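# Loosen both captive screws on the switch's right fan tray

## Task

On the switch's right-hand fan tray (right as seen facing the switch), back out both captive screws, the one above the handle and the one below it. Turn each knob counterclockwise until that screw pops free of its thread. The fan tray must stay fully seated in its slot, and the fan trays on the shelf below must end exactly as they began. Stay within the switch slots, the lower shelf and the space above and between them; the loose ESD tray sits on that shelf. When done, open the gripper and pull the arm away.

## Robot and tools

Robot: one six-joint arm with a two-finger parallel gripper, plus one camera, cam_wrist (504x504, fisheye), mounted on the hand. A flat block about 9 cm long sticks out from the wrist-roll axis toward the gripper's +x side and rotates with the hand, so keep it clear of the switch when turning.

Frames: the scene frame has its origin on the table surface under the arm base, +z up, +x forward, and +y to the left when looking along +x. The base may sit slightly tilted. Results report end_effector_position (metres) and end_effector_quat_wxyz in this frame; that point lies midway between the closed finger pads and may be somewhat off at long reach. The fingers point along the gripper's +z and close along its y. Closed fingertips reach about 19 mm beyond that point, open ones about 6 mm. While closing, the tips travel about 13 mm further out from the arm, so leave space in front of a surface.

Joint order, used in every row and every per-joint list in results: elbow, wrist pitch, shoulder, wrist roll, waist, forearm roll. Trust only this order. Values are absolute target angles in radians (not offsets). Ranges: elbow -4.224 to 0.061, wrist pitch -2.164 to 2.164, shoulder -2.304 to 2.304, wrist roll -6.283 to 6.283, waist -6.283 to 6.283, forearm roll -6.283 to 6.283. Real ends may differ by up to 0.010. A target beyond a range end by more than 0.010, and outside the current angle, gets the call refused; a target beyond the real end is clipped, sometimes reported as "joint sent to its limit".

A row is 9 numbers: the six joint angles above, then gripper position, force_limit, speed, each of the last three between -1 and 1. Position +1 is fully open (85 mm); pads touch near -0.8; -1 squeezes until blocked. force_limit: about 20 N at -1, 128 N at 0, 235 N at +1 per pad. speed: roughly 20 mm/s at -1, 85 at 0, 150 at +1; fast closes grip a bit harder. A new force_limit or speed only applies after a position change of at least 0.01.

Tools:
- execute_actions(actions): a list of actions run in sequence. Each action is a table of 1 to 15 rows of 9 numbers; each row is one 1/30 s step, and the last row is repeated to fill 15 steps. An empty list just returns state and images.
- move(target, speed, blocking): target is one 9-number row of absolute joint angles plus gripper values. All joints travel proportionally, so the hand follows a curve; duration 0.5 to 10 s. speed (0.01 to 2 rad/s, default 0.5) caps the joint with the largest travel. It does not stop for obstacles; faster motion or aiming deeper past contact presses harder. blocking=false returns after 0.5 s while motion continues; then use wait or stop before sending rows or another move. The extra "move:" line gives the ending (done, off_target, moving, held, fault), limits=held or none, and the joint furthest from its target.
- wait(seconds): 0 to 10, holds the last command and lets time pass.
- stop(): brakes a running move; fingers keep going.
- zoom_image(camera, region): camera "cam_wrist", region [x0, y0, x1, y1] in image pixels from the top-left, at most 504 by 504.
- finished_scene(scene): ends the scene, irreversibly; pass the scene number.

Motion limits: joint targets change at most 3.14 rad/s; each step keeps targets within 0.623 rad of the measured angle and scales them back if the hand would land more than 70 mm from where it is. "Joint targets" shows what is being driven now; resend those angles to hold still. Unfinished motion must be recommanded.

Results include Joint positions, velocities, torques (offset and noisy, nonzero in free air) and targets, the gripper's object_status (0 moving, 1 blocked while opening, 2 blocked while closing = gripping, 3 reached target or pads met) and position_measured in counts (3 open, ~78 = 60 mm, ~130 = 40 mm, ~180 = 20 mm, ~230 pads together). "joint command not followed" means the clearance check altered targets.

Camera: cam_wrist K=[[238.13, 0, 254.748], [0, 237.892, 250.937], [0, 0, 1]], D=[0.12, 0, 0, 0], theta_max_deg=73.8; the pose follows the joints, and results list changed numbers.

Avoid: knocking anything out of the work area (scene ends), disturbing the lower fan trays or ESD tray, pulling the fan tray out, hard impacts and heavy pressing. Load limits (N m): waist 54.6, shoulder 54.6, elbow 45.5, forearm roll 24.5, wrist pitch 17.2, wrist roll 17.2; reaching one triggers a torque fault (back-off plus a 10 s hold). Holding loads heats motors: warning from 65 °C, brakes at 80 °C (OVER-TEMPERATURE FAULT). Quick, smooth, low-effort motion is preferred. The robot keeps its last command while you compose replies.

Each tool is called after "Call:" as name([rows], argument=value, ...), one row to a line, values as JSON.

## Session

Call:
execute_actions(actions=[])

Scene clock: 0.00 s.
end_effector_position=(+0.4758, +0.2110, +0.3700) position_measured=3 object_status=3 end_effector_quat_wxyz=(+0.068, +0.552, +0.805, -0.206) end_effector_velocity=(+0.000, +0.001, +0.000) end_effector_angular_velocity=(+0.001, -0.001, +0.001)
Joint names: [elbow, wrist pitch, shoulder, wrist roll, waist, forearm roll]
Joint positions: [-1.147 -1.099 -0.277  1.967  0.574 -0.324]
Joint velocities: [-0.     0.001  0.     0.     0.001  0.   ]
Joint torques (N m, as the arm reports them, + toward a larger angle): no reading
Joint targets: [-1.147 -1.099 -0.277 1.967 0.574 -0.324]
camera_calibration (this result's frames):
cam_wrist: T_world_to_cam=[[0.923077, 0.291856, -0.250499, -0.401966], [0.383498, -0.748038, 0.541635, -0.190532], [-0.0293033, -0.596036, -0.802423, 0.5837], [0, 0, 0, 1]] pos_world=[0.461219, 0.322697, 0.470881]

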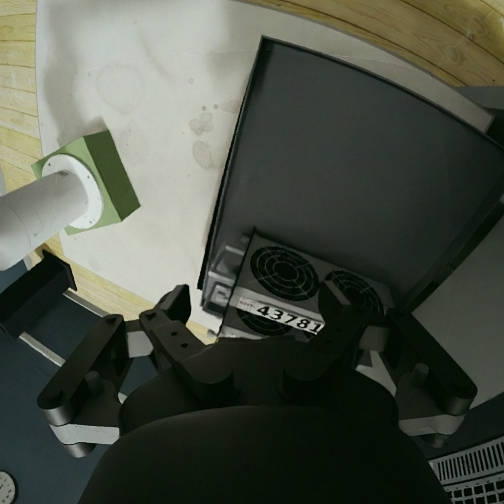

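Call:
move(target=[-0.6637, -1.2517, -0.2166, 0.195, -0.2753, 2.8482, -0.165, 0, 0.5], speed=1.2)

Call:
zoom_image(camera="cam_wrist", region=[150, 80, 350, 300])

Scene clock: 6.20 s.
end_effector_position=(+0.7008, -0.0853, +0.4934) position_measured=150 object_status=3 end_effector_quat_wxyz=(-0.001, +0.708, -0.000, +0.707) end_effector_velocity=(-0.000, -0.002, -0.000) end_effector_angular_velocity=(+0.001, +0.000, -0.005)
Joint names: [elbow, wrist pitch, shoulder, wrist roll, waist, forearm roll]
Joint positions: [-0.664 -1.252 -0.217  0.195 -0.275  2.848]
Joint velocities: [ 0.001  0.     0.    -0.    -0.002  0.003]
Joint torques (N m, as the arm reports them, + toward a larger angle): [-23.34  -2.14  21.2    0.03   0.33   1.11]
Joint targets: [-0.664 -1.252 -0.217 0.195 -0.275 2.848]
move: done; limits=none; farthest joint: the waist, 0.000 radians from its target (0.849 radians at the start)
camera_calibration (this result's frames):
cam_wrist: T_world_to_cam=[[0.000362237, -0.99983, -0.0184307, -0.0702833], [-0.232838, 0.0178398, -0.972352, 0.678929], [0.972515, 0.00464359, -0.232792, -0.419172], [0, 0, 0, 1]] pos_world=[0.565757, -0.0804369, 0.561282]

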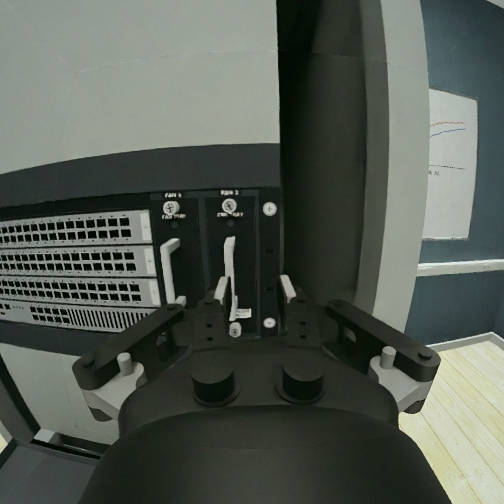

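Region (150, 80, 350, 300) of cam_wrist's 504x504 image, scaled by 2.291, with more detail than that image has; it fills the left 458 columns of this view, and the rest is white.

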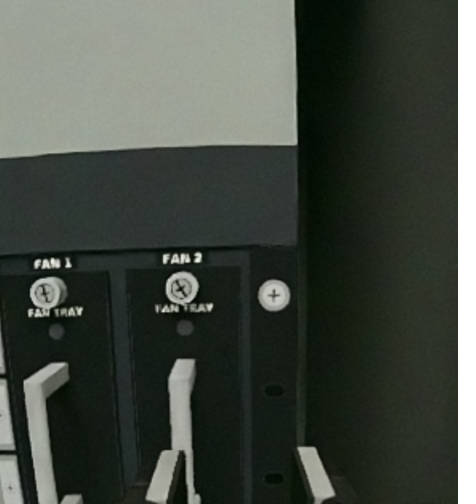

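Call:
move(target=[-0.8388, -1.06754, -0.21143, 0.2047, -0.19909, 2.91002, -0.165, 0, 0.5], speed=0.3)

Call:
zoom_image(camera="cam_wrist", region=[170, 190, 350, 340])

Call:
move(target=[-0.8388, -1.06754, -0.21143, 3.3463, -0.19909, 2.91002, -0.165, 0, 0.5], speed=2)

Call:
zoom_image(camera="cam_wrist", region=[170, 190, 350, 340])

Scene clock: 9.90 s.
end_effector_position=(+0.7637, -0.0621, +0.5478) position_measured=150 object_status=3 end_effector_quat_wxyz=(-0.000, +0.708, -0.000, +0.706) end_effector_velocity=(+0.001, +0.001, +0.002) end_effector_angular_velocity=(+0.000, -0.002, +0.001)
Joint names: [elbow, wrist pitch, shoulder, wrist roll, waist, forearm roll]
Joint positions: [-0.838 -1.068 -0.211  0.205 -0.199  2.91 ]
Joint velocities: [-0.002  0.     0.     0.     0.002  0.001]
Joint torques (N m, as the arm reports them, + toward a larger angle): [-26.03  -2.17  22.54   0.13  -0.54   1.53]
Joint targets: [-0.839 -1.068 -0.211 0.205 -0.199 2.910]
move: done; limits=none; farthest joint: the waist, 0.000 radians from its target (0.076 radians at the start)
camera_calibration (this result's frames):
cam_wrist: T_world_to_cam=[[-0.000225106, -0.999832, -0.018332, -0.0457163], [-0.233162, 0.0178792, -0.972273, 0.746351], [0.972438, 0.00405547, -0.233127, -0.467585], [0, 0, 0, 1]] pos_world=[0.628708, -0.0571565, 0.615813]

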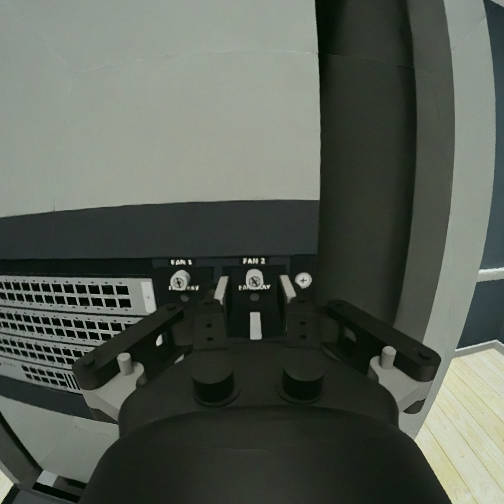

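Region (170, 190, 350, 340) of cam_wrist's 504x504 image, scaled by 2.800, with more detail than that image has.

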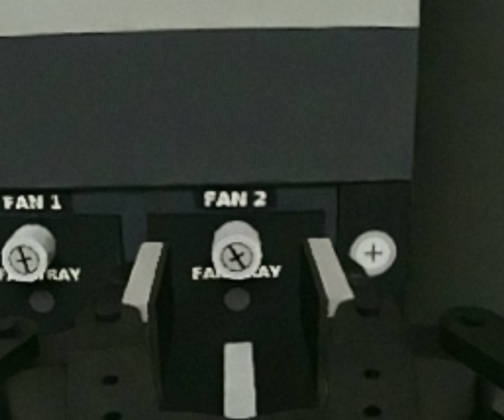

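Scene clock: 12.40 s.
end_effector_position=(+0.7639, -0.0620, +0.5481) position_measured=150 object_status=3 end_effector_quat_wxyz=(+0.707, +0.000, +0.708, +0.000) end_effector_velocity=(+0.000, -0.000, +0.000) end_effector_angular_velocity=(+0.003, -0.001, -0.001)
Joint names: [elbow, wrist pitch, shoulder, wrist roll, waist, forearm roll]
Joint positions: [-0.839 -1.068 -0.211  3.346 -0.199  2.91 ]
Joint velocities: [-0.    -0.     0.     0.003 -0.     0.001]
Joint torques (N m, as the arm reports them, + toward a larger angle): [-26.46  -2.29  23.54   0.17   1.55   1.02]
Joint targets: [-0.839 -1.068 -0.211 3.346 -0.199 2.910]
move: done; limits=none; farthest joint: the waist, 0.000 radians from its target (0.000 radians at the start)
camera_calibration (this result's frames):
cam_wrist: T_world_to_cam=[[-0.0000022154, 0.999837, 0.0180711, 0.0582408], [-0.230081, -0.0175867, 0.973013, -0.324104], [0.973172, -0.00415564, 0.230043, -0.722557], [0, 0, 0, 1]] pos_world=[0.628602, -0.0669339, 0.480524]

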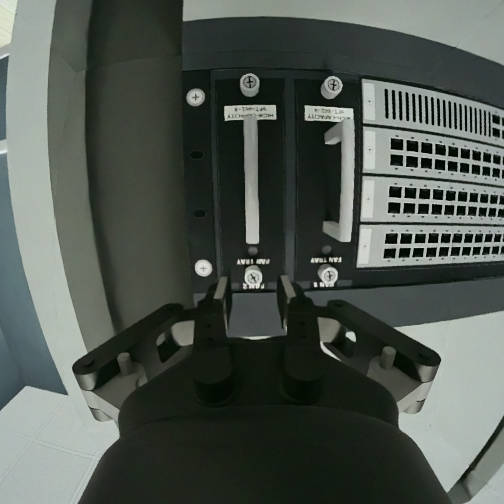

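Region (170, 190, 350, 340) of cam_wrist's 504x504 image, scaled by 2.800, with more detail than that image has.

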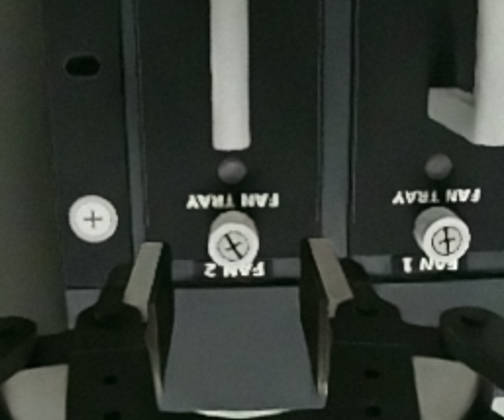

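Call:
execute_actions([
  [[-0.8388, -1.06754, -0.21143, 6.2, -0.19909, 2.91002, -0.165, 0, 0.5]],
  [[-0.8388, -1.06754, -0.21143, 6.2, -0.19909, 2.91002, -0.165, 0, 0.5]],
  [[-0.8388, -1.06754, -0.21143, 6.2, -0.19909, 2.91002, -0.165, 0, 0.5]],
])

Call:
move(target=[-0.89796, -1.05394, -0.25775, 6.2, -0.19105, 2.91747, -0.165, 0, 0.5], speed=0.1)

Call:
zoom_image(camera="cam_wrist", region=[170, 190, 350, 340])

Scene clock: 15.57 s.
end_effector_position=(+0.7639, -0.0620, +0.5481) position_measured=150 object_status=3 end_effector_quat_wxyz=(+0.101, +0.700, +0.102, +0.699) end_effector_velocity=(-0.000, -0.000, +0.000) end_effector_angular_velocity=(+0.013, -0.000, -0.001)
Joint names: [elbow, wrist pitch, shoulder, wrist roll, waist, forearm roll]
Joint positions: [-0.839 -1.068 -0.211  6.199 -0.199  2.91 ]
Joint velocities: [-0.    -0.    -0.     0.013 -0.     0.   ]
Joint torques (N m, as the arm reports them, + toward a larger angle): [-27.13  -2.15  23.81  -0.07   0.48   1.51]
Joint targets: [-0.839 -1.068 -0.211 6.200 -0.199 2.910]
camera_calibration (this result's frames):
cam_wrist: T_world_to_cam=[[0.000286102, -0.963547, 0.267539, -0.20045], [-0.23284, -0.26025, -0.937046, 0.709787], [0.972515, -0.0620257, -0.224427, -0.476566], [0, 0, 0, 1]] pos_world=[0.628792, -0.0379803, 0.611778]

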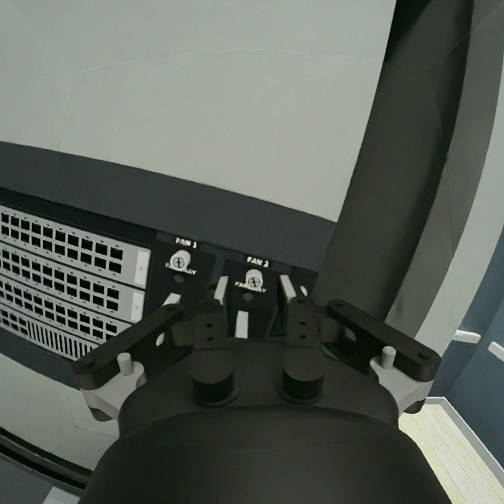

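Scene clock: 16.57 s.
end_effector_position=(+0.7849, -0.0626, +0.5463) position_measured=150 object_status=3 end_effector_quat_wxyz=(+0.100, +0.700, +0.100, +0.699) end_effector_velocity=(+0.001, +0.001, +0.000) end_effector_angular_velocity=(-0.001, -0.001, +0.001)
Joint names: [elbow, wrist pitch, shoulder, wrist roll, waist, forearm roll]
Joint positions: [-0.898 -1.054 -0.258  6.2   -0.191  2.917]
Joint velocities: [-0.001 -0.001 -0.001 -0.001  0.001 -0.001]
Joint torques (N m, as the arm reports them, + toward a larger angle): [-26.58  -2.11  24.88   0.32   0.39   1.28]
Joint targets: [-0.898 -1.054 -0.258 6.200 -0.191 2.917]
move: done; limits=none; farthest joint: the waist, 0.000 radians from its target (0.008 radians at the start)
camera_calibration (this result's frames):
cam_wrist: T_world_to_cam=[[0.000271093, -0.964409, 0.264415, -0.198908], [-0.232849, -0.257208, -0.937884, 0.713571], [0.972513, -0.0613145, -0.224631, -0.497286], [0, 0, 0, 1]] pos_world=[0.649825, -0.0387832, 0.610135]

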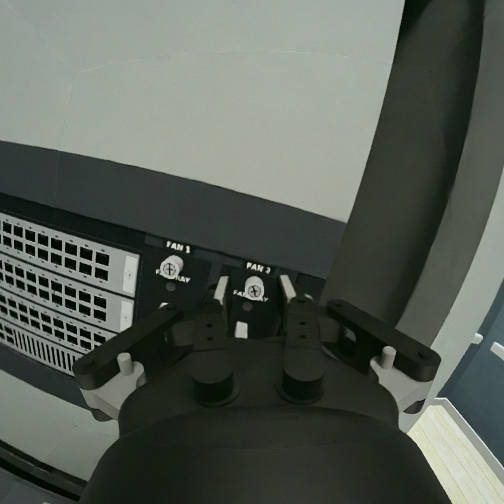

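Region (170, 190, 350, 340) of cam_wrist's 504x504 image, scaled by 2.800, with more detail than that image has.

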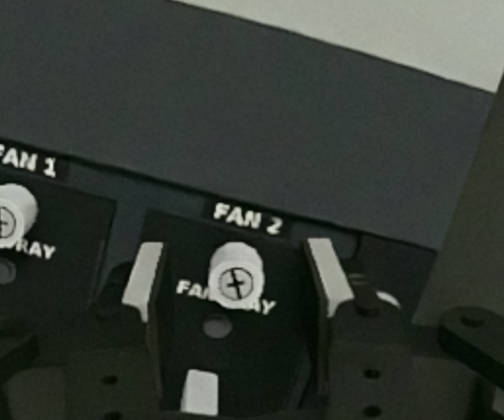

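Call:
move(target=[-0.91236, -1.04952, -0.26789, 6.2, -0.18906, 2.91919, -0.165, 0, 0.5], speed=0.04)

Call:
execute_actions([
  [[-0.91236, -1.04952, -0.26789, 6.2, -0.18906, 2.91919, -1, 0, 0]],
])

Call:
zoom_image(camera="cam_wrist", region=[170, 190, 350, 340])

Scene clock: 18.63 s.
end_effector_position=(+0.7899, -0.0626, +0.5463) position_measured=150 object_status=3 end_effector_quat_wxyz=(+0.100, +0.700, +0.100, +0.699) end_effector_velocity=(+0.000, -0.000, -0.000) end_effector_angular_velocity=(+0.001, +0.000, -0.001)
Joint names: [elbow, wrist pitch, shoulder, wrist roll, waist, forearm roll]
Joint positions: [-0.912 -1.05  -0.268  6.2   -0.189  2.919]
Joint velocities: [-0.001  0.    -0.001  0.001  0.     0.001]
Joint torques (N m, as the arm reports them, + toward a larger angle): [-27.51  -2.21  25.22   0.15  -0.43   1.48]
Joint targets: [-0.912 -1.050 -0.268 6.200 -0.189 2.919]
move: done; limits=none; farthest joint: the waist, 0.000 radians from its target (0.002 radians at the start)
camera_calibration (this result's frames):
cam_wrist: T_world_to_cam=[[0.000278627, -0.964478, 0.264163, -0.198793], [-0.232859, -0.256964, -0.937948, 0.714794], [0.972511, -0.0612513, -0.224659, -0.502156], [0, 0, 0, 1]] pos_world=[0.654854, -0.0388132, 0.61014]

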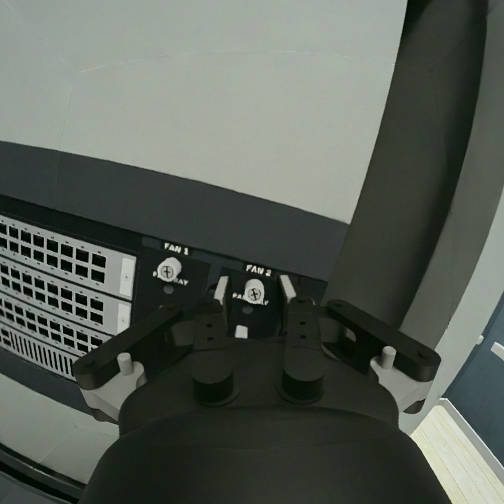

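Scene clock: 19.13 s.
end_effector_position=(+0.7898, -0.0626, +0.5463) position_measured=205 object_status=0 end_effector_quat_wxyz=(+0.100, +0.700, +0.100, +0.700) end_effector_velocity=(+0.000, +0.001, -0.000) end_effector_angular_velocity=(+0.000, +0.000, +0.001)
Joint names: [elbow, wrist pitch, shoulder, wrist roll, waist, forearm roll]
Joint positions: [-0.912 -1.05  -0.268  6.2   -0.189  2.919]
Joint velocities: [-0.     0.    -0.    -0.     0.001 -0.   ]
Joint torques (N m, as the arm reports them, + toward a larger angle): [-30.02  -1.63  25.42   0.3    0.2    1.4 ]
Joint targets: [-0.912 -1.050 -0.268 6.200 -0.189 2.919]
camera_calibration (this result's frames):
cam_wrist: T_world_to_cam=[[0.000372203, -0.964473, 0.26418, -0.19881], [-0.232661, -0.257013, -0.937983, 0.714635], [0.972558, -0.0611152, -0.224491, -0.502195], [0, 0, 0, 1]] pos_world=[0.654755, -0.0387684, 0.610099]

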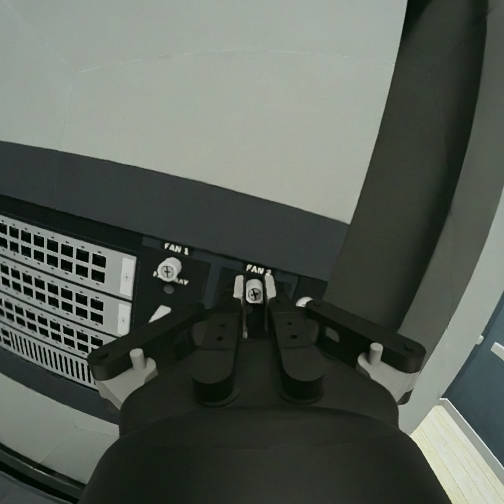

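Region (170, 190, 350, 340) of cam_wrist's 504x504 image, scaled by 2.800, with more detail than that image has.

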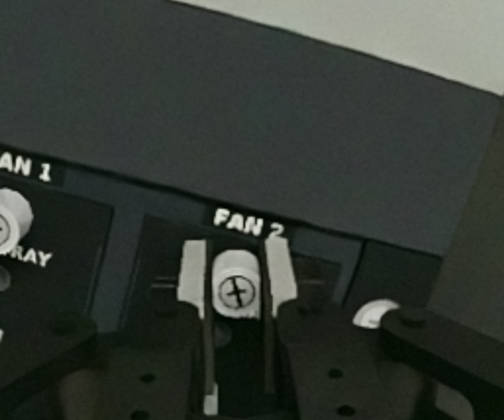

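Call:
execute_actions([
  [[-0.91190, -1.04966, -0.26757, -6.2, -0.18912, 2.91914, -1, 0, 0]],
  [[-0.91144, -1.04980, -0.26724, -6.2, -0.18919, 2.91908, -1, 0, 0]],
  [[-0.91098, -1.04994, -0.26692, -6.2, -0.18925, 2.91903, -1, 0, 0]],
  [[-0.91052, -1.05008, -0.26659, -6.2, -0.18932, 2.91897, -1, 0, 0]],
  [[-0.91006, -1.05023, -0.26627, -6.2, -0.18938, 2.91892, -1, 0, 0]],
  [[-0.90959, -1.05037, -0.26595, -6.2, -0.18944, 2.91886, -1, 0, 0]],
  [[-0.90913, -1.05051, -0.26562, -6.2, -0.18951, 2.91881, -1, 0, 0]],
  [[-0.90867, -1.05065, -0.26530, -6.2, -0.18957, 2.91875, -1, 0, 0]],
  [[-0.90821, -1.05079, -0.26497, -6.2, -0.18964, 2.91870, -1, 0, 0]],
  [[-0.90821, -1.05079, -0.26497, -6.2, -0.18964, 2.91870, -1, 0, 0],[-0.90821, -1.05079, -0.26497, -6.2, -0.18964, 2.91870, -1, 0, 0],[-0.90821, -1.05079, -0.26497, -6.2, -0.18964, 2.91870, -1, 0, 0],[-0.90821, -1.05079, -0.26497, -6.2, -0.18964, 2.91870, -1, 0, 0],[-0.90821, -1.05079, -0.26497, -6.2, -0.18964, 2.91870, -1, 0, 0],[-0.90821, -1.05079, -0.26497, -6.2, -0.18964, 2.91870, -1, 0, 0],[-0.90821, -1.05079, -0.26497, -6.2, -0.18964, 2.91870, -1, 0, 0],[-0.90821, -1.05079, -0.26497, -6.2, -0.18964, 2.91870, -0.49, 0, 0.3],[-0.90821, -1.05079, -0.26497, -6.2, -0.18964, 2.91870, -0.49, 0, 0.3],[-0.90821, -1.05079, -0.26497, -6.2, -0.18964, 2.91870, -0.49, 0, 0.3],[-0.90821, -1.05079, -0.26497, -6.2, -0.18964, 2.91870, -0.49, 0, 0.3],[-0.90821, -1.05079, -0.26497, -6.2, -0.18964, 2.91870, -0.49, 0, 0.3],[-0.90821, -1.05079, -0.26497, 6.2, -0.18964, 2.91870, -0.49, 0, 0.3]],
  [[-0.90821, -1.05079, -0.26497, 6.2, -0.18964, 2.91870, -0.49, 0, 0.3]],
  [[-0.90821, -1.05079, -0.26497, 6.2, -0.18964, 2.91870, -0.49, 0, 0.3]],
  [[-0.90821, -1.05079, -0.26497, 6.2, -0.18964, 2.91870, -0.49, 0, 0.3]],
  [[-0.90821, -1.05079, -0.26497, 6.2, -0.18964, 2.91870, -0.49, 0, 0.3]],
  [[-0.90821, -1.05079, -0.26497, 6.2, -0.18964, 2.91870, -0.49, 0, 0.3]],
  [[-0.90821, -1.05079, -0.26497, 6.2, -0.18964, 2.91870, -0.49, 0, 0.3]],
  [[-0.90821, -1.05079, -0.26497, 6.2, -0.18964, 2.91870, -0.49, 0, 0.3]],
  [[-0.90821, -1.05079, -0.26497, 6.2, -0.18964, 2.91870, -0.49, 0, 0.3]],
  [[-0.90821, -1.05079, -0.26497, 6.2, -0.18964, 2.91870, -0.49, 0, 0.3]],
  [[-0.90821, -1.05079, -0.26497, 6.2, -0.18964, 2.91870, -0.49, 0, 0.3],[-0.90821, -1.05079, -0.26497, 6.2, -0.18964, 2.91870, -0.49, 0, 0.3],[-0.90821, -1.05079, -0.26497, 6.2, -0.18964, 2.91870, -0.49, 0, 0.3],[-0.90821, -1.05079, -0.26497, 6.2, -0.18964, 2.91870, -0.49, 0, 0.3],[-0.90821, -1.05079, -0.26497, 6.2, -0.18964, 2.91870, -0.49, 0, 0.3],[-0.90821, -1.05079, -0.26497, 6.2, -0.18964, 2.91870, -0.49, 0, 0.3],[-0.90821, -1.05079, -0.26497, 6.2, -0.18964, 2.91870, -1, 0, 0]],
  [[-0.90821, -1.05079, -0.26497, 6.2, -0.18964, 2.91870, -1, 0, 0],[-0.90821, -1.05079, -0.26497, 6.2, -0.18964, 2.91870, -1, 0, 0],[-0.90821, -1.05079, -0.26497, 6.2, -0.18964, 2.91870, -1, 0, 0],[-0.90821, -1.05079, -0.26497, 6.2, -0.18964, 2.91870, -1, 0, 0],[-0.90821, -1.05079, -0.26497, 6.2, -0.18964, 2.91870, -1, 0, 0],[-0.90775, -1.05093, -0.26465, -6.2, -0.18970, 2.91864, -1, 0, 0]],
  [[-0.90729, -1.05107, -0.26433, -6.2, -0.18976, 2.91859, -1, 0, 0]],
  [[-0.90683, -1.05121, -0.26400, -6.2, -0.18983, 2.91853, -1, 0, 0]],
  [[-0.90637, -1.05135, -0.26368, -6.2, -0.18989, 2.91848, -1, 0, 0]],
  [[-0.90591, -1.05149, -0.26335, -6.2, -0.18996, 2.91842, -1, 0, 0]],
  [[-0.90545, -1.05164, -0.26303, -6.2, -0.19002, 2.91837, -1, 0, 0]],
  [[-0.90498, -1.05178, -0.26271, -6.2, -0.19008, 2.91831, -1, 0, 0]],
  [[-0.90452, -1.05192, -0.26238, -6.2, -0.19015, 2.91826, -1, 0, 0]],
  [[-0.90406, -1.05206, -0.26206, -6.2, -0.19021, 2.91820, -1, 0, 0]],
  [[-0.90406, -1.05206, -0.26206, -6.2, -0.19021, 2.91820, -1, 0, 0]],
  [[-0.90406, -1.05206, -0.26206, -6.2, -0.19021, 2.91820, -1, 0, 0],[-0.90406, -1.05206, -0.26206, -6.2, -0.19021, 2.91820, -1, 0, 0],[-0.90406, -1.05206, -0.26206, -6.2, -0.19021, 2.91820, -1, 0, 0],[-0.90406, -1.05206, -0.26206, -6.2, -0.19021, 2.91820, -1, 0, 0],[-0.90406, -1.05206, -0.26206, -6.2, -0.19021, 2.91820, -1, 0, 0],[-0.90406, -1.05206, -0.26206, -6.2, -0.19021, 2.91820, -0.49, 0, 0.3]],
])

Call:
zoom_image(camera="cam_wrist", region=[170, 190, 350, 340])

Scene clock: 36.70 s.
end_effector_position=(+0.7872, -0.0628, +0.5464) position_measured=191 object_status=0 end_effector_quat_wxyz=(+0.042, +0.706, +0.042, +0.705) end_effector_velocity=(-0.000, +0.003, -0.000) end_effector_angular_velocity=(-0.001, -0.001, +0.005)
Joint names: [elbow, wrist pitch, shoulder, wrist roll, waist, forearm roll]
Joint positions: [-0.904 -1.052 -0.262 -6.2   -0.19   2.918]
Joint velocities: [ 0.002 -0.003  0.001 -0.     0.003 -0.001]
Joint torques (N m, as the arm reports them, + toward a larger angle): [-26.78  -2.2   26.51   0.28  -0.63   1.18]
Joint targets: [-0.904 -1.052 -0.262 -6.200 -0.190 2.918]
camera_calibration (this result's frames):
cam_wrist: T_world_to_cam=[[-0.000365677, -0.994898, 0.100882, -0.111191], [-0.23303, -0.0980197, -0.967517, 0.740403], [0.972469, -0.0238623, -0.231806, -0.493197], [0, 0, 0, 1]] pos_world=[0.652115, -0.0498181, 0.613244]

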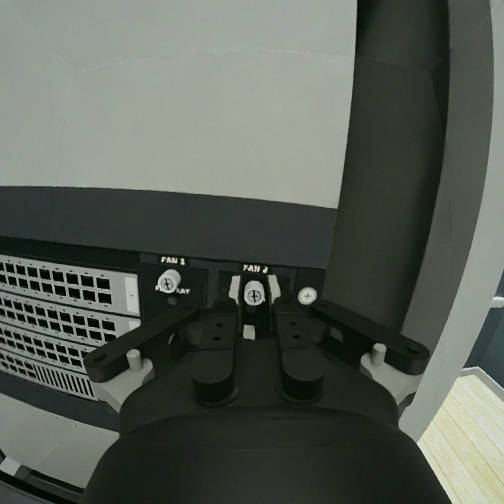

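Region (170, 190, 350, 340) of cam_wrist's 504x504 image, scaled by 2.800, with more detail than that image has.

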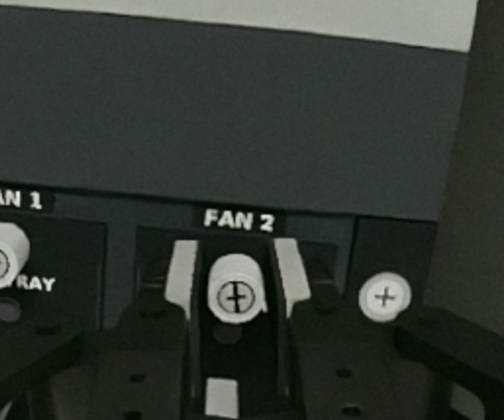

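I'll check the current state first.

Call:
execute_actions(actions=[])

Scene clock: 38.13 s.
end_effector_position=(+0.7871, -0.0626, +0.5463) position_measured=191 object_status=3 end_effector_quat_wxyz=(+0.042, +0.706, +0.042, +0.705) end_effector_velocity=(-0.000, -0.000, +0.000) end_effector_angular_velocity=(-0.001, -0.001, -0.001)
Joint names: [elbow, wrist pitch, shoulder, wrist roll, waist, forearm roll]
Joint positions: [-0.904 -1.052 -0.262 -6.2   -0.19   2.918]
Joint velocities: [ 0.    -0.001 -0.    -0.001 -0.001  0.   ]
Joint torques (N m, as the arm reports them, + toward a larger angle): [-26.81  -2.08  25.08   0.11   0.01   0.88]
Joint targets: [-0.904 -1.052 -0.262 -6.200 -0.190 2.918]
camera_calibration (this result's frames):
cam_wrist: T_world_to_cam=[[0.0000368511, -0.994893, 0.100936, -0.111325], [-0.232915, -0.0981681, -0.96753, 0.740266], [0.972497, -0.0234737, -0.231729, -0.493161], [0, 0, 0, 1]] pos_world=[0.65202, -0.0496627, 0.613187]

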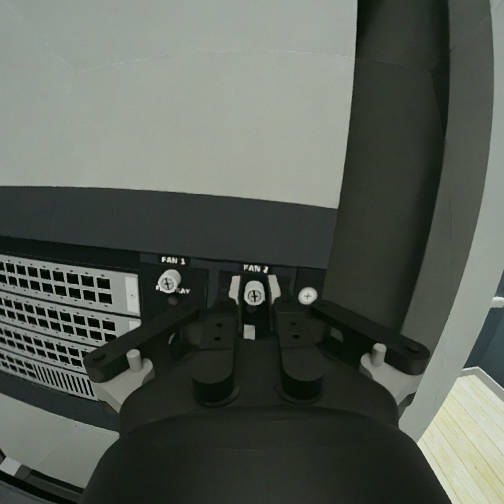

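Retreating straight back from the upper knob.

Call:
move(target=[-0.7859, -1.0859, -0.17605, -6.2, -0.20883, 2.90134, -0.49, 0, 0.3], speed=0.2)

Scene clock: 47.27 s.
end_effector_position=(+0.7450, -0.0626, +0.5464) position_measured=191 object_status=3 end_effector_quat_wxyz=(+0.043, +0.706, +0.043, +0.705) end_effector_velocity=(-0.001, +0.000, -0.000) end_effector_angular_velocity=(+0.001, -0.000, +0.000)
Joint names: [elbow, wrist pitch, shoulder, wrist roll, waist, forearm roll]
Joint positions: [-0.786 -1.086 -0.176 -6.2   -0.209  2.901]
Joint velocities: [ 0.002 -0.001  0.002  0.001 -0.    -0.   ]
Joint torques (N m, as the arm reports them, + toward a larger angle): [-26.1   -2.27  22.24   0.22  -0.7    1.45]
Joint targets: [-0.786 -1.086 -0.176 -6.200 -0.209 2.901]
move: done; limits=none; farthest joint: the waist, 0.000 radians from its target (0.019 radians at the start)
camera_calibration (this result's frames):
cam_wrist: T_world_to_cam=[[0.0000595878, -0.994515, 0.104593, -0.113313], [-0.232855, -0.101732, -0.967176, 0.73008], [0.972511, -0.0242974, -0.231584, -0.45241], [0, 0, 0, 1]] pos_world=[0.609984, -0.0494118, 0.613197]

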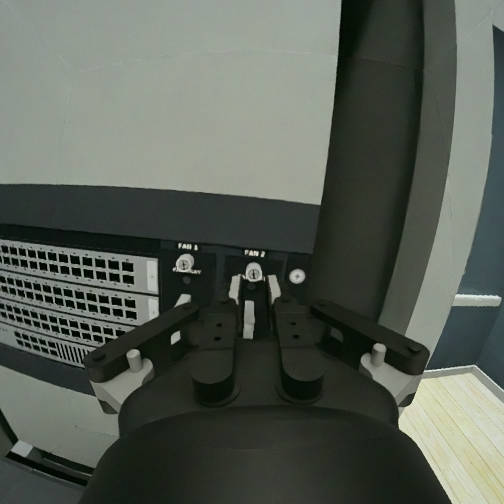

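Now tilting the hand down with the camera flipped underneath, to check the shelf clearance below the lower screw.

Call:
move(target=[-0.7859, -0.566, -0.17605, -2.935, -0.20883, 2.90134, -0.49, 0, 0.3], speed=2)

Scene clock: 49.93 s.
end_effector_position=(+0.7093, -0.0898, +0.4160) position_measured=191 object_status=3 end_effector_quat_wxyz=(+0.505, +0.038, +0.862, -0.037) end_effector_velocity=(-0.000, -0.000, -0.000) end_effector_angular_velocity=(+0.001, +0.000, -0.001)
Joint names: [elbow, wrist pitch, shoulder, wrist roll, waist, forearm roll]
Joint positions: [-0.786 -0.566 -0.176 -2.935 -0.209  2.901]
Joint velocities: [ 0.     0.    -0.     0.001  0.     0.   ]
Joint torques (N m, as the arm reports them, + toward a larger angle): [-26.16  -1.94  21.1    0.29   1.32   0.75]
Joint targets: [-0.786 -0.566 -0.176 -2.935 -0.209 2.901]
move: done; limits=none; farthest joint: the waist, 0.000 radians from its target (0.000 radians at the start)
camera_calibration (this result's frames):
cam_wrist: T_world_to_cam=[[0.110103, 0.993865, -0.010439, 0.0215935], [0.271698, -0.0199933, 0.962175, -0.560295], [0.956064, -0.108775, -0.272232, -0.427537], [0, 0, 0, 1]] pos_world=[0.558606, -0.0791683, 0.422937]

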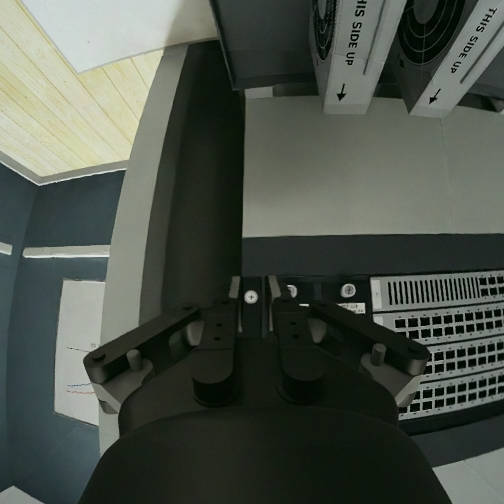

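Call:
zoom_image(camera="cam_wrist", region=[200, 0, 504, 140])

Region (200, 0, 504, 140) of cam_wrist's 504x504 image, scaled by 1.658, with more detail than that image has; it fills the top 232 rows of this view, and the rest is white.

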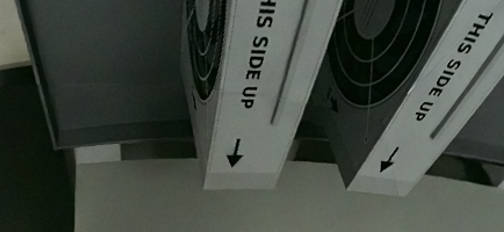

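Shelf trays sit well below the camera block's sweep. Moving to the standoff pose in front of the lower screw.

Call:
move(target=[-0.83193, -1.37015, -0.51598, -3.0167, -0.17343, 2.961, -0.165, 0, 0.3], speed=0.8)

Call:
zoom_image(camera="cam_wrist", region=[170, 190, 350, 340])

Scene clock: 55.00 s.
end_effector_position=(+0.7638, -0.0629, +0.4035) position_measured=150 object_status=3 end_effector_quat_wxyz=(+0.707, +0.000, +0.708, +0.000) end_effector_velocity=(-0.000, +0.000, -0.001) end_effector_angular_velocity=(+0.000, +0.000, +0.000)
Joint names: [elbow, wrist pitch, shoulder, wrist roll, waist, forearm roll]
Joint positions: [-0.832 -1.37  -0.516 -3.017 -0.173  2.961]
Joint velocities: [ 0.    -0.002 -0.002 -0.     0.001  0.   ]
Joint torques (N m, as the arm reports them, + toward a larger angle): [-20.09  -2.27  28.16   0.12   3.28   1.34]
Joint targets: [-0.832 -1.370 -0.516 -3.017 -0.173 2.961]
move: done; limits=none; farthest joint: the waist, 0.000 radians from its target (0.035 radians at the start)
camera_calibration (this result's frames):
cam_wrist: T_world_to_cam=[[-0.0000012839, 0.999833, 0.0182529, 0.0616312], [-0.230174, -0.0177631, 0.972987, -0.183388], [0.97315, -0.00420008, 0.230135, -0.689245], [0, 0, 0, 1]] pos_world=[0.628528, -0.0677734, 0.335929]

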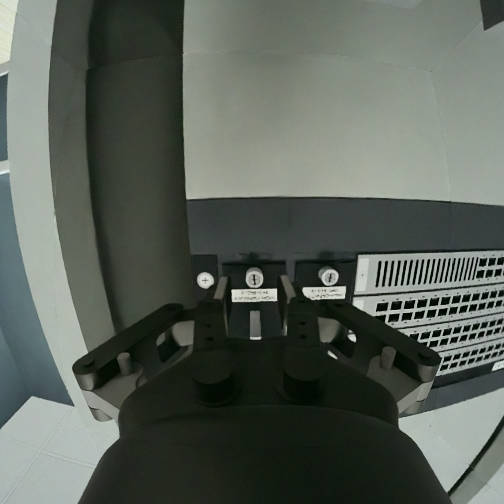

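Region (170, 190, 350, 340) of cam_wrist's 504x504 image, scaled by 2.800, with more detail than that image has.

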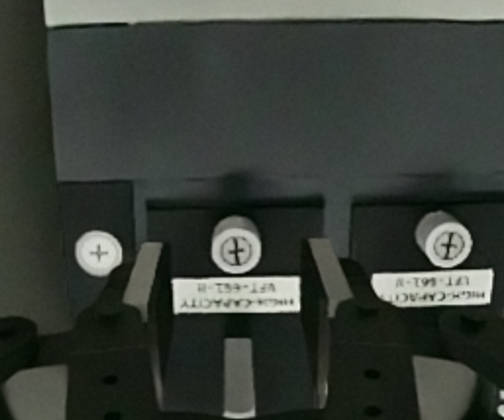

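Flipped view shows the knob near the roll axis. Rolling on to the upright view for the second measurement.

Call:
move(target=[-0.83193, -1.37015, -0.51598, 0.1249, -0.17343, 2.961, -0.165, 0, 0.3], speed=2)

Call:
zoom_image(camera="cam_wrist", region=[170, 190, 350, 340])

Scene clock: 57.83 s.
end_effector_position=(+0.7637, -0.0629, +0.4033) position_measured=150 object_status=3 end_effector_quat_wxyz=(-0.000, +0.708, -0.000, +0.707) end_effector_velocity=(-0.000, -0.001, -0.000) end_effector_angular_velocity=(+0.002, +0.001, -0.002)
Joint names: [elbow, wrist pitch, shoulder, wrist roll, waist, forearm roll]
Joint positions: [-0.832 -1.37  -0.516  0.125 -0.173  2.961]
Joint velocities: [-0.     0.001 -0.     0.002 -0.001  0.   ]
Joint torques (N m, as the arm reports them, + toward a larger angle): [-20.75  -2.19  27.05   0.16   0.99   0.78]
Joint targets: [-0.832 -1.370 -0.516 0.125 -0.173 2.961]
move: done; limits=none; farthest joint: the waist, 0.000 radians from its target (0.000 radians at the start)
camera_calibration (this result's frames):
cam_wrist: T_world_to_cam=[[-0.000126924, -0.999837, -0.0180522, -0.0493207], [-0.232852, 0.0175855, -0.972353, 0.605642], [0.972512, 0.00408007, -0.232816, -0.501451], [0, 0, 0, 1]] pos_world=[0.628686, -0.0579172, 0.471262]

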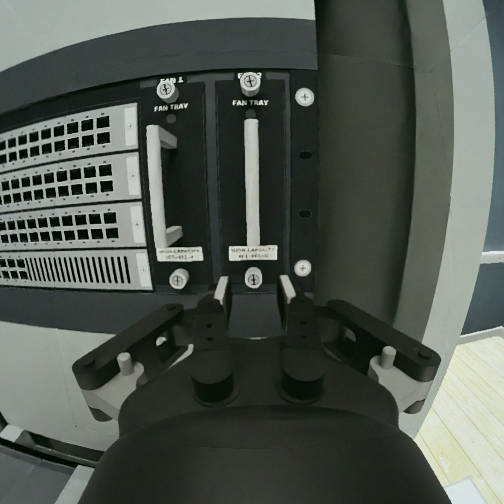

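Region (170, 190, 350, 340) of cam_wrist's 504x504 image, scaled by 2.800, with more detail than that image has.

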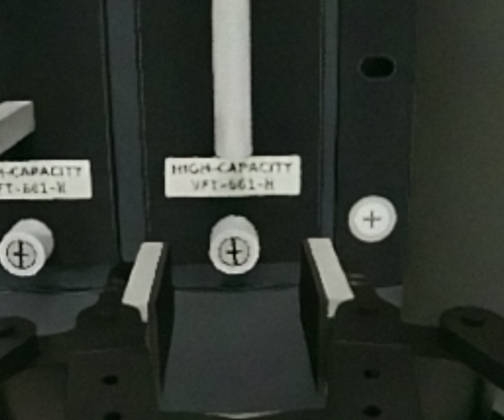

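Call:
zoom_image(camera="cam_wrist", region=[228, 258, 278, 300])

Region (228, 258, 278, 300) of cam_wrist's 504x504 image, scaled by 10.080, with more detail than that image has; it fills the top 423 rows of this view, and the rest is white.

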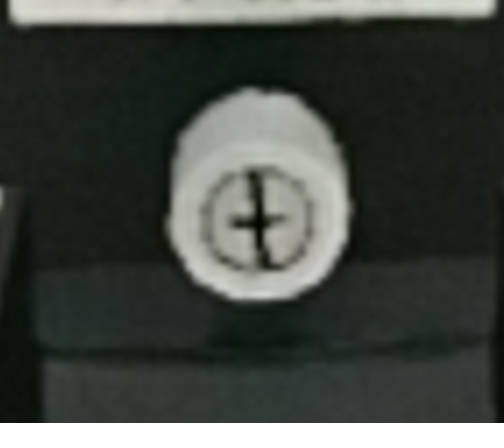

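Call:
move(target=[-0.83193, -1.37015, -0.51598, 3.2665, -0.17343, 2.961, -0.165, 0, 0.3], speed=2)

Call:
zoom_image(camera="cam_wrist", region=[228, 258, 278, 300])

Scene clock: 61.57 s.
end_effector_position=(+0.7637, -0.0629, +0.4033) position_measured=150 object_status=3 end_effector_quat_wxyz=(+0.707, +0.000, +0.708, +0.000) end_effector_velocity=(+0.000, +0.000, +0.000) end_effector_angular_velocity=(+0.001, -0.001, +0.001)
Joint names: [elbow, wrist pitch, shoulder, wrist roll, waist, forearm roll]
Joint positions: [-0.832 -1.37  -0.516  3.266 -0.173  2.961]
Joint velocities: [-0.    -0.001 -0.     0.001  0.    -0.001]
Joint torques (N m, as the arm reports them, + toward a larger angle): [-21.19  -2.08  29.56   0.16   0.71   0.97]
Joint targets: [-0.832 -1.370 -0.516 3.267 -0.173 2.961]
move: done; limits=none; farthest joint: the waist, 0.000 radians from its target (0.000 radians at the start)
camera_calibration (this result's frames):
cam_wrist: T_world_to_cam=[[-0.000003173, 0.999837, 0.0180596, 0.0617058], [-0.230108, -0.0175757, 0.973006, -0.183302], [0.973165, -0.00415257, 0.230071, -0.689167], [0, 0, 0, 1]] pos_world=[0.628494, -0.0677793, 0.335796]

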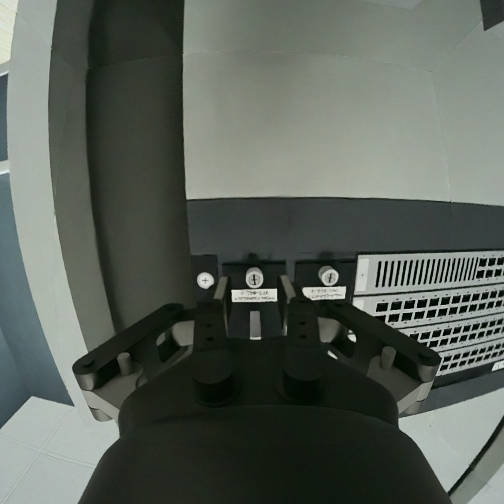

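Region (228, 258, 278, 300) of cam_wrist's 504x504 image, scaled by 10.080, with more detail than that image has; it fills the top 423 rows of this view, and the rest is white.

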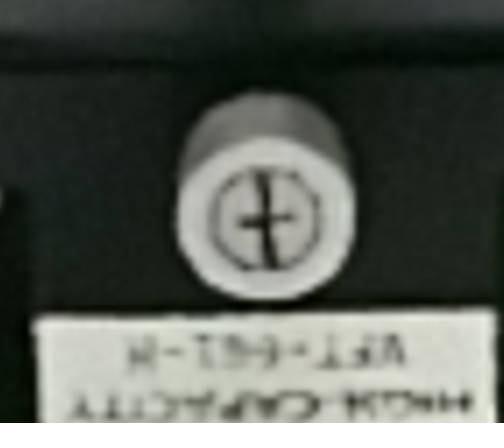

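Alignment is within 0.3 mm. Approaching the lower knob while finishing the pre-wind, fingers at the narrow gap.

Call:
move(target=[-0.90645, -1.33332, -0.55365, 6.2, -0.16355, 2.9696, -0.49, 0, 0.3], speed=2)

Call:
zoom_image(camera="cam_wrist", region=[170, 190, 350, 340])

Scene clock: 65.47 s.
end_effector_position=(+0.7900, -0.0626, +0.4033) position_measured=191 object_status=3 end_effector_quat_wxyz=(+0.074, +0.704, +0.074, +0.703) end_effector_velocity=(+0.000, +0.001, +0.000) end_effector_angular_velocity=(+0.003, +0.000, +0.000)
Joint names: [elbow, wrist pitch, shoulder, wrist roll, waist, forearm roll]
Joint positions: [-0.906 -1.333 -0.554  6.2   -0.164  2.97 ]
Joint velocities: [-0.     0.     0.     0.003  0.001  0.   ]
Joint torques (N m, as the arm reports them, + toward a larger angle): [-21.42  -2.16  28.98   0.18  -0.72   0.98]
Joint targets: [-0.906 -1.333 -0.554 6.200 -0.164 2.970]
move: done; limits=none; farthest joint: the waist, 0.000 radians from its target (0.010 radians at the start)
camera_calibration (this result's frames):
cam_wrist: T_world_to_cam=[[0.000174849, -0.98136, 0.192178, -0.132927], [-0.232822, -0.186937, -0.954384, 0.59162], [0.972519, -0.0445763, -0.228515, -0.53177], [0, 0, 0, 1]] pos_world=[0.654922, -0.0435581, 0.468661]

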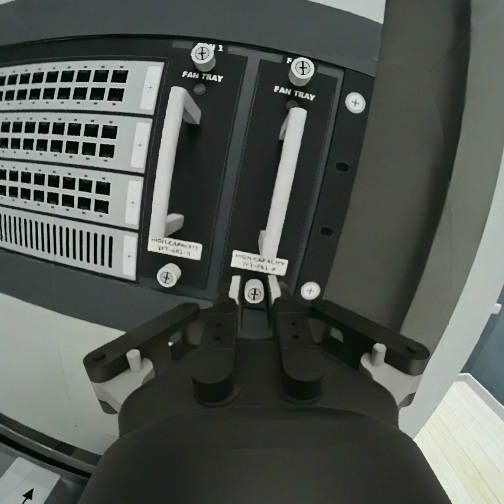

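Region (170, 190, 350, 340) of cam_wrist's 504x504 image, scaled by 2.800, with more detail than that image has.

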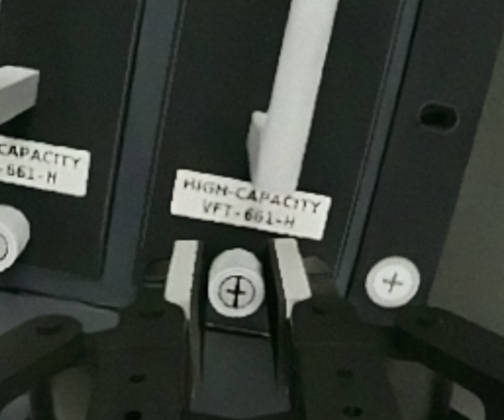

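Depth and centring match the proven grip pose. Closing on the knob.

Call:
execute_actions([
  [[-0.90645, -1.33332, -0.55365, 6.2, -0.16355, 2.9696, -1, 0, 0]],
])

Scene clock: 66.40 s.
end_effector_position=(+0.7899, -0.0626, +0.4033) position_measured=206 object_status=2 end_effector_quat_wxyz=(+0.074, +0.704, +0.074, +0.703) end_effector_velocity=(+0.000, +0.000, -0.000) end_effector_angular_velocity=(+0.001, +0.001, -0.000)
Joint names: [elbow, wrist pitch, shoulder, wrist roll, waist, forearm roll]
Joint positions: [-0.906 -1.334 -0.554  6.2   -0.164  2.97 ]
Joint velocities: [-0.     0.001 -0.     0.     0.001  0.001]
Joint torques (N m, as the arm reports them, + toward a larger angle): [-23.9   -1.53  27.54   0.08   1.65   1.4 ]
Joint targets: [-0.906 -1.333 -0.554 6.200 -0.164 2.970]
camera_calibration (this result's frames):
cam_wrist: T_world_to_cam=[[0.000146733, -0.981419, 0.191877, -0.132788], [-0.232678, -0.186644, -0.954476, 0.591535], [0.972554, -0.0445055, -0.228382, -0.531745], [0, 0, 0, 1]] pos_world=[0.654807, -0.0435792, 0.468644]

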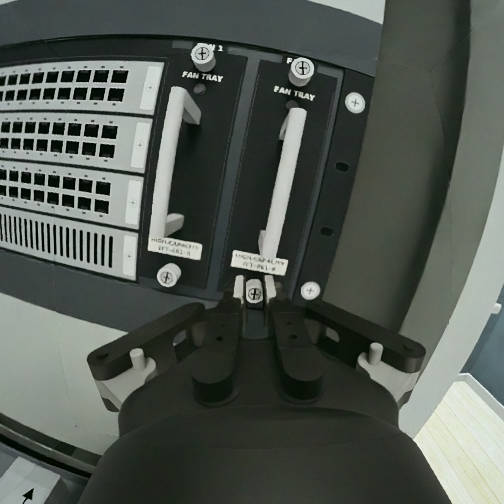

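Grip is firm (206 counts). First counterclockwise pass with gradual retraction.

Call:
execute_actions([
  [[-0.90599, -1.33355, -0.55342, -6.2, -0.1636, 2.96955, -1, 0, 0]],
  [[-0.90552, -1.33378, -0.55318, -6.2, -0.16366, 2.96951, -1, 0, 0]],
  [[-0.90506, -1.33401, -0.55295, -6.2, -0.16371, 2.96946, -1, 0, 0]],
  [[-0.90459, -1.33424, -0.55271, -6.2, -0.16377, 2.96942, -1, 0, 0]],
  [[-0.90413, -1.33447, -0.55248, -6.2, -0.16382, 2.96937, -1, 0, 0]],
  [[-0.90367, -1.33469, -0.55224, -6.2, -0.16387, 2.96932, -1, 0, 0]],
  [[-0.9032, -1.33492, -0.55201, -6.2, -0.16393, 2.96928, -1, 0, 0]],
  [[-0.90274, -1.33515, -0.55177, -6.2, -0.16398, 2.96923, -1, 0, 0]],
  [[-0.90227, -1.33538, -0.55154, -6.2, -0.16404, 2.96919, -1, 0, 0]],
  [[-0.90227, -1.33538, -0.55154, -6.2, -0.16404, 2.96919, -1, 0, 0]],
])

Call:
zoom_image(camera="cam_wrist", region=[170, 190, 350, 340])

Scene clock: 71.80 s.
end_effector_position=(+0.7885, -0.0626, +0.4032) position_measured=206 object_status=2 end_effector_quat_wxyz=(+0.015, +0.707, +0.015, +0.706) end_effector_velocity=(+0.000, +0.001, +0.000) end_effector_angular_velocity=(-0.001, -0.001, +0.001)
Joint names: [elbow, wrist pitch, shoulder, wrist roll, waist, forearm roll]
Joint positions: [-0.902 -1.335 -0.552 -6.2   -0.164  2.969]
Joint velocities: [-0.    -0.001  0.    -0.001  0.001 -0.   ]
Joint torques (N m, as the arm reports them, + toward a larger angle): [-23.97  -1.81  29.47   0.19   1.72   1.85]
Joint targets: [-0.902 -1.335 -0.552 -6.200 -0.164 2.969]
camera_calibration (this result's frames):
cam_wrist: T_world_to_cam=[[-0.000101726, -0.999652, 0.0263769, -0.0670063], [-0.232997, -0.0256272, -0.97214, 0.608628], [0.972477, -0.00624462, -0.232913, -0.526174], [0, 0, 0, 1]] pos_world=[0.653494, -0.0546713, 0.470886]

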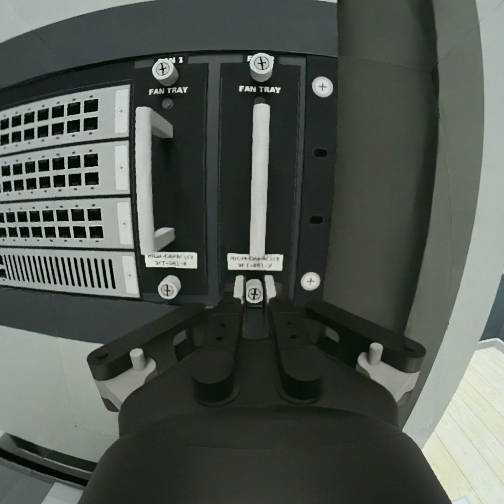

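Region (170, 190, 350, 340) of cam_wrist's 504x504 image, scaled by 2.800, with more detail than that image has.

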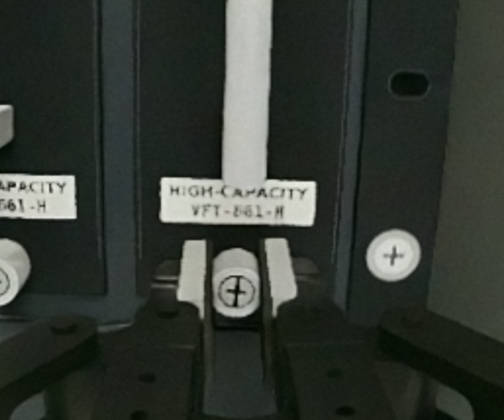

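No slip on the first pass. Opening slightly and rewinding the wrist.

Call:
execute_actions([
  [[-0.90227, -1.33538, -0.55154, -6.2, -0.16404, 2.96919, -0.49, 0, 0.3], [-0.90227, -1.33538, -0.55154, -6.2, -0.16404, 2.96919, -0.49, 0, 0.3], [-0.90227, -1.33538, -0.55154, -6.2, -0.16404, 2.96919, -0.49, 0, 0.3], [-0.90227, -1.33538, -0.55154, -6.2, -0.16404, 2.96919, -0.49, 0, 0.3], [-0.90227, -1.33538, -0.55154, -6.2, -0.16404, 2.96919, -0.49, 0, 0.3], [-0.90227, -1.33538, -0.55154, -6.2, -0.16404, 2.96919, -0.49, 0, 0.3], [-0.90227, -1.33538, -0.55154, -6.2, -0.16404, 2.96919, -0.49, 0, 0.3], [-0.90227, -1.33538, -0.55154, 6.2, -0.16404, 2.96919, -0.49, 0, 0.3]],
  [[-0.90227, -1.33538, -0.55154, 6.2, -0.16404, 2.96919, -0.49, 0, 0.3]],
  [[-0.90227, -1.33538, -0.55154, 6.2, -0.16404, 2.96919, -0.49, 0, 0.3]],
  [[-0.90227, -1.33538, -0.55154, 6.2, -0.16404, 2.96919, -0.49, 0, 0.3]],
  [[-0.90227, -1.33538, -0.55154, 6.2, -0.16404, 2.96919, -0.49, 0, 0.3]],
  [[-0.90227, -1.33538, -0.55154, 6.2, -0.16404, 2.96919, -0.49, 0, 0.3]],
  [[-0.90227, -1.33538, -0.55154, 6.2, -0.16404, 2.96919, -0.49, 0, 0.3]],
  [[-0.90227, -1.33538, -0.55154, 6.2, -0.16404, 2.96919, -0.49, 0, 0.3]],
  [[-0.90227, -1.33538, -0.55154, 6.2, -0.16404, 2.96919, -0.49, 0, 0.3]],
  [[-0.90227, -1.33538, -0.55154, 6.2, -0.16404, 2.96919, -0.49, 0, 0.3]],
])

Call:
zoom_image(camera="cam_wrist", region=[170, 190, 350, 340])

Scene clock: 77.57 s.
end_effector_position=(+0.7885, -0.0626, +0.4033) position_measured=191 object_status=3 end_effector_quat_wxyz=(+0.075, +0.704, +0.075, +0.703) end_effector_velocity=(+0.000, +0.000, -0.000) end_effector_angular_velocity=(+0.017, +0.000, +0.001)
Joint names: [elbow, wrist pitch, shoulder, wrist roll, waist, forearm roll]
Joint positions: [-0.902 -1.335 -0.552  6.198 -0.164  2.969]
Joint velocities: [ 0.     0.    -0.     0.016  0.001  0.   ]
Joint torques (N m, as the arm reports them, + toward a larger angle): [-21.55  -2.29  30.28   0.03   0.26   1.38]
Joint targets: [-0.902 -1.335 -0.552 6.200 -0.164 2.969]
camera_calibration (this result's frames):
cam_wrist: T_world_to_cam=[[0.000174805, -0.981117, 0.193414, -0.13341], [-0.232826, -0.188139, -0.954147, 0.591114], [0.972518, -0.044865, -0.228462, -0.530403], [0, 0, 0, 1]] pos_world=[0.653477, -0.0434756, 0.468635]

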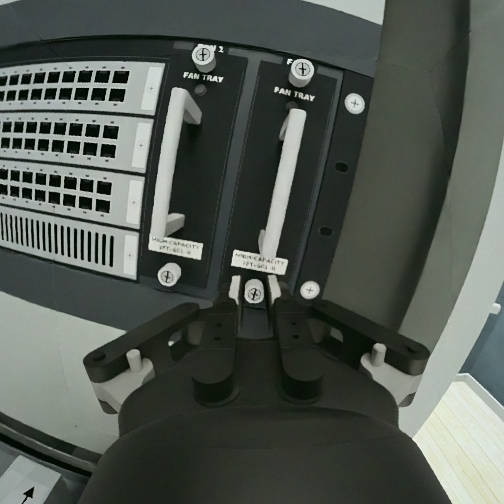

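Region (170, 190, 350, 340) of cam_wrist's 504x504 image, scaled by 2.800, with more detail than that image has.

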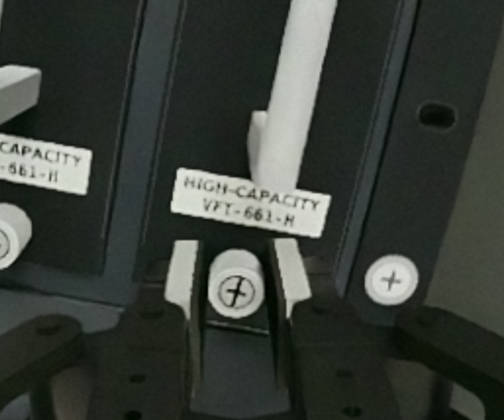

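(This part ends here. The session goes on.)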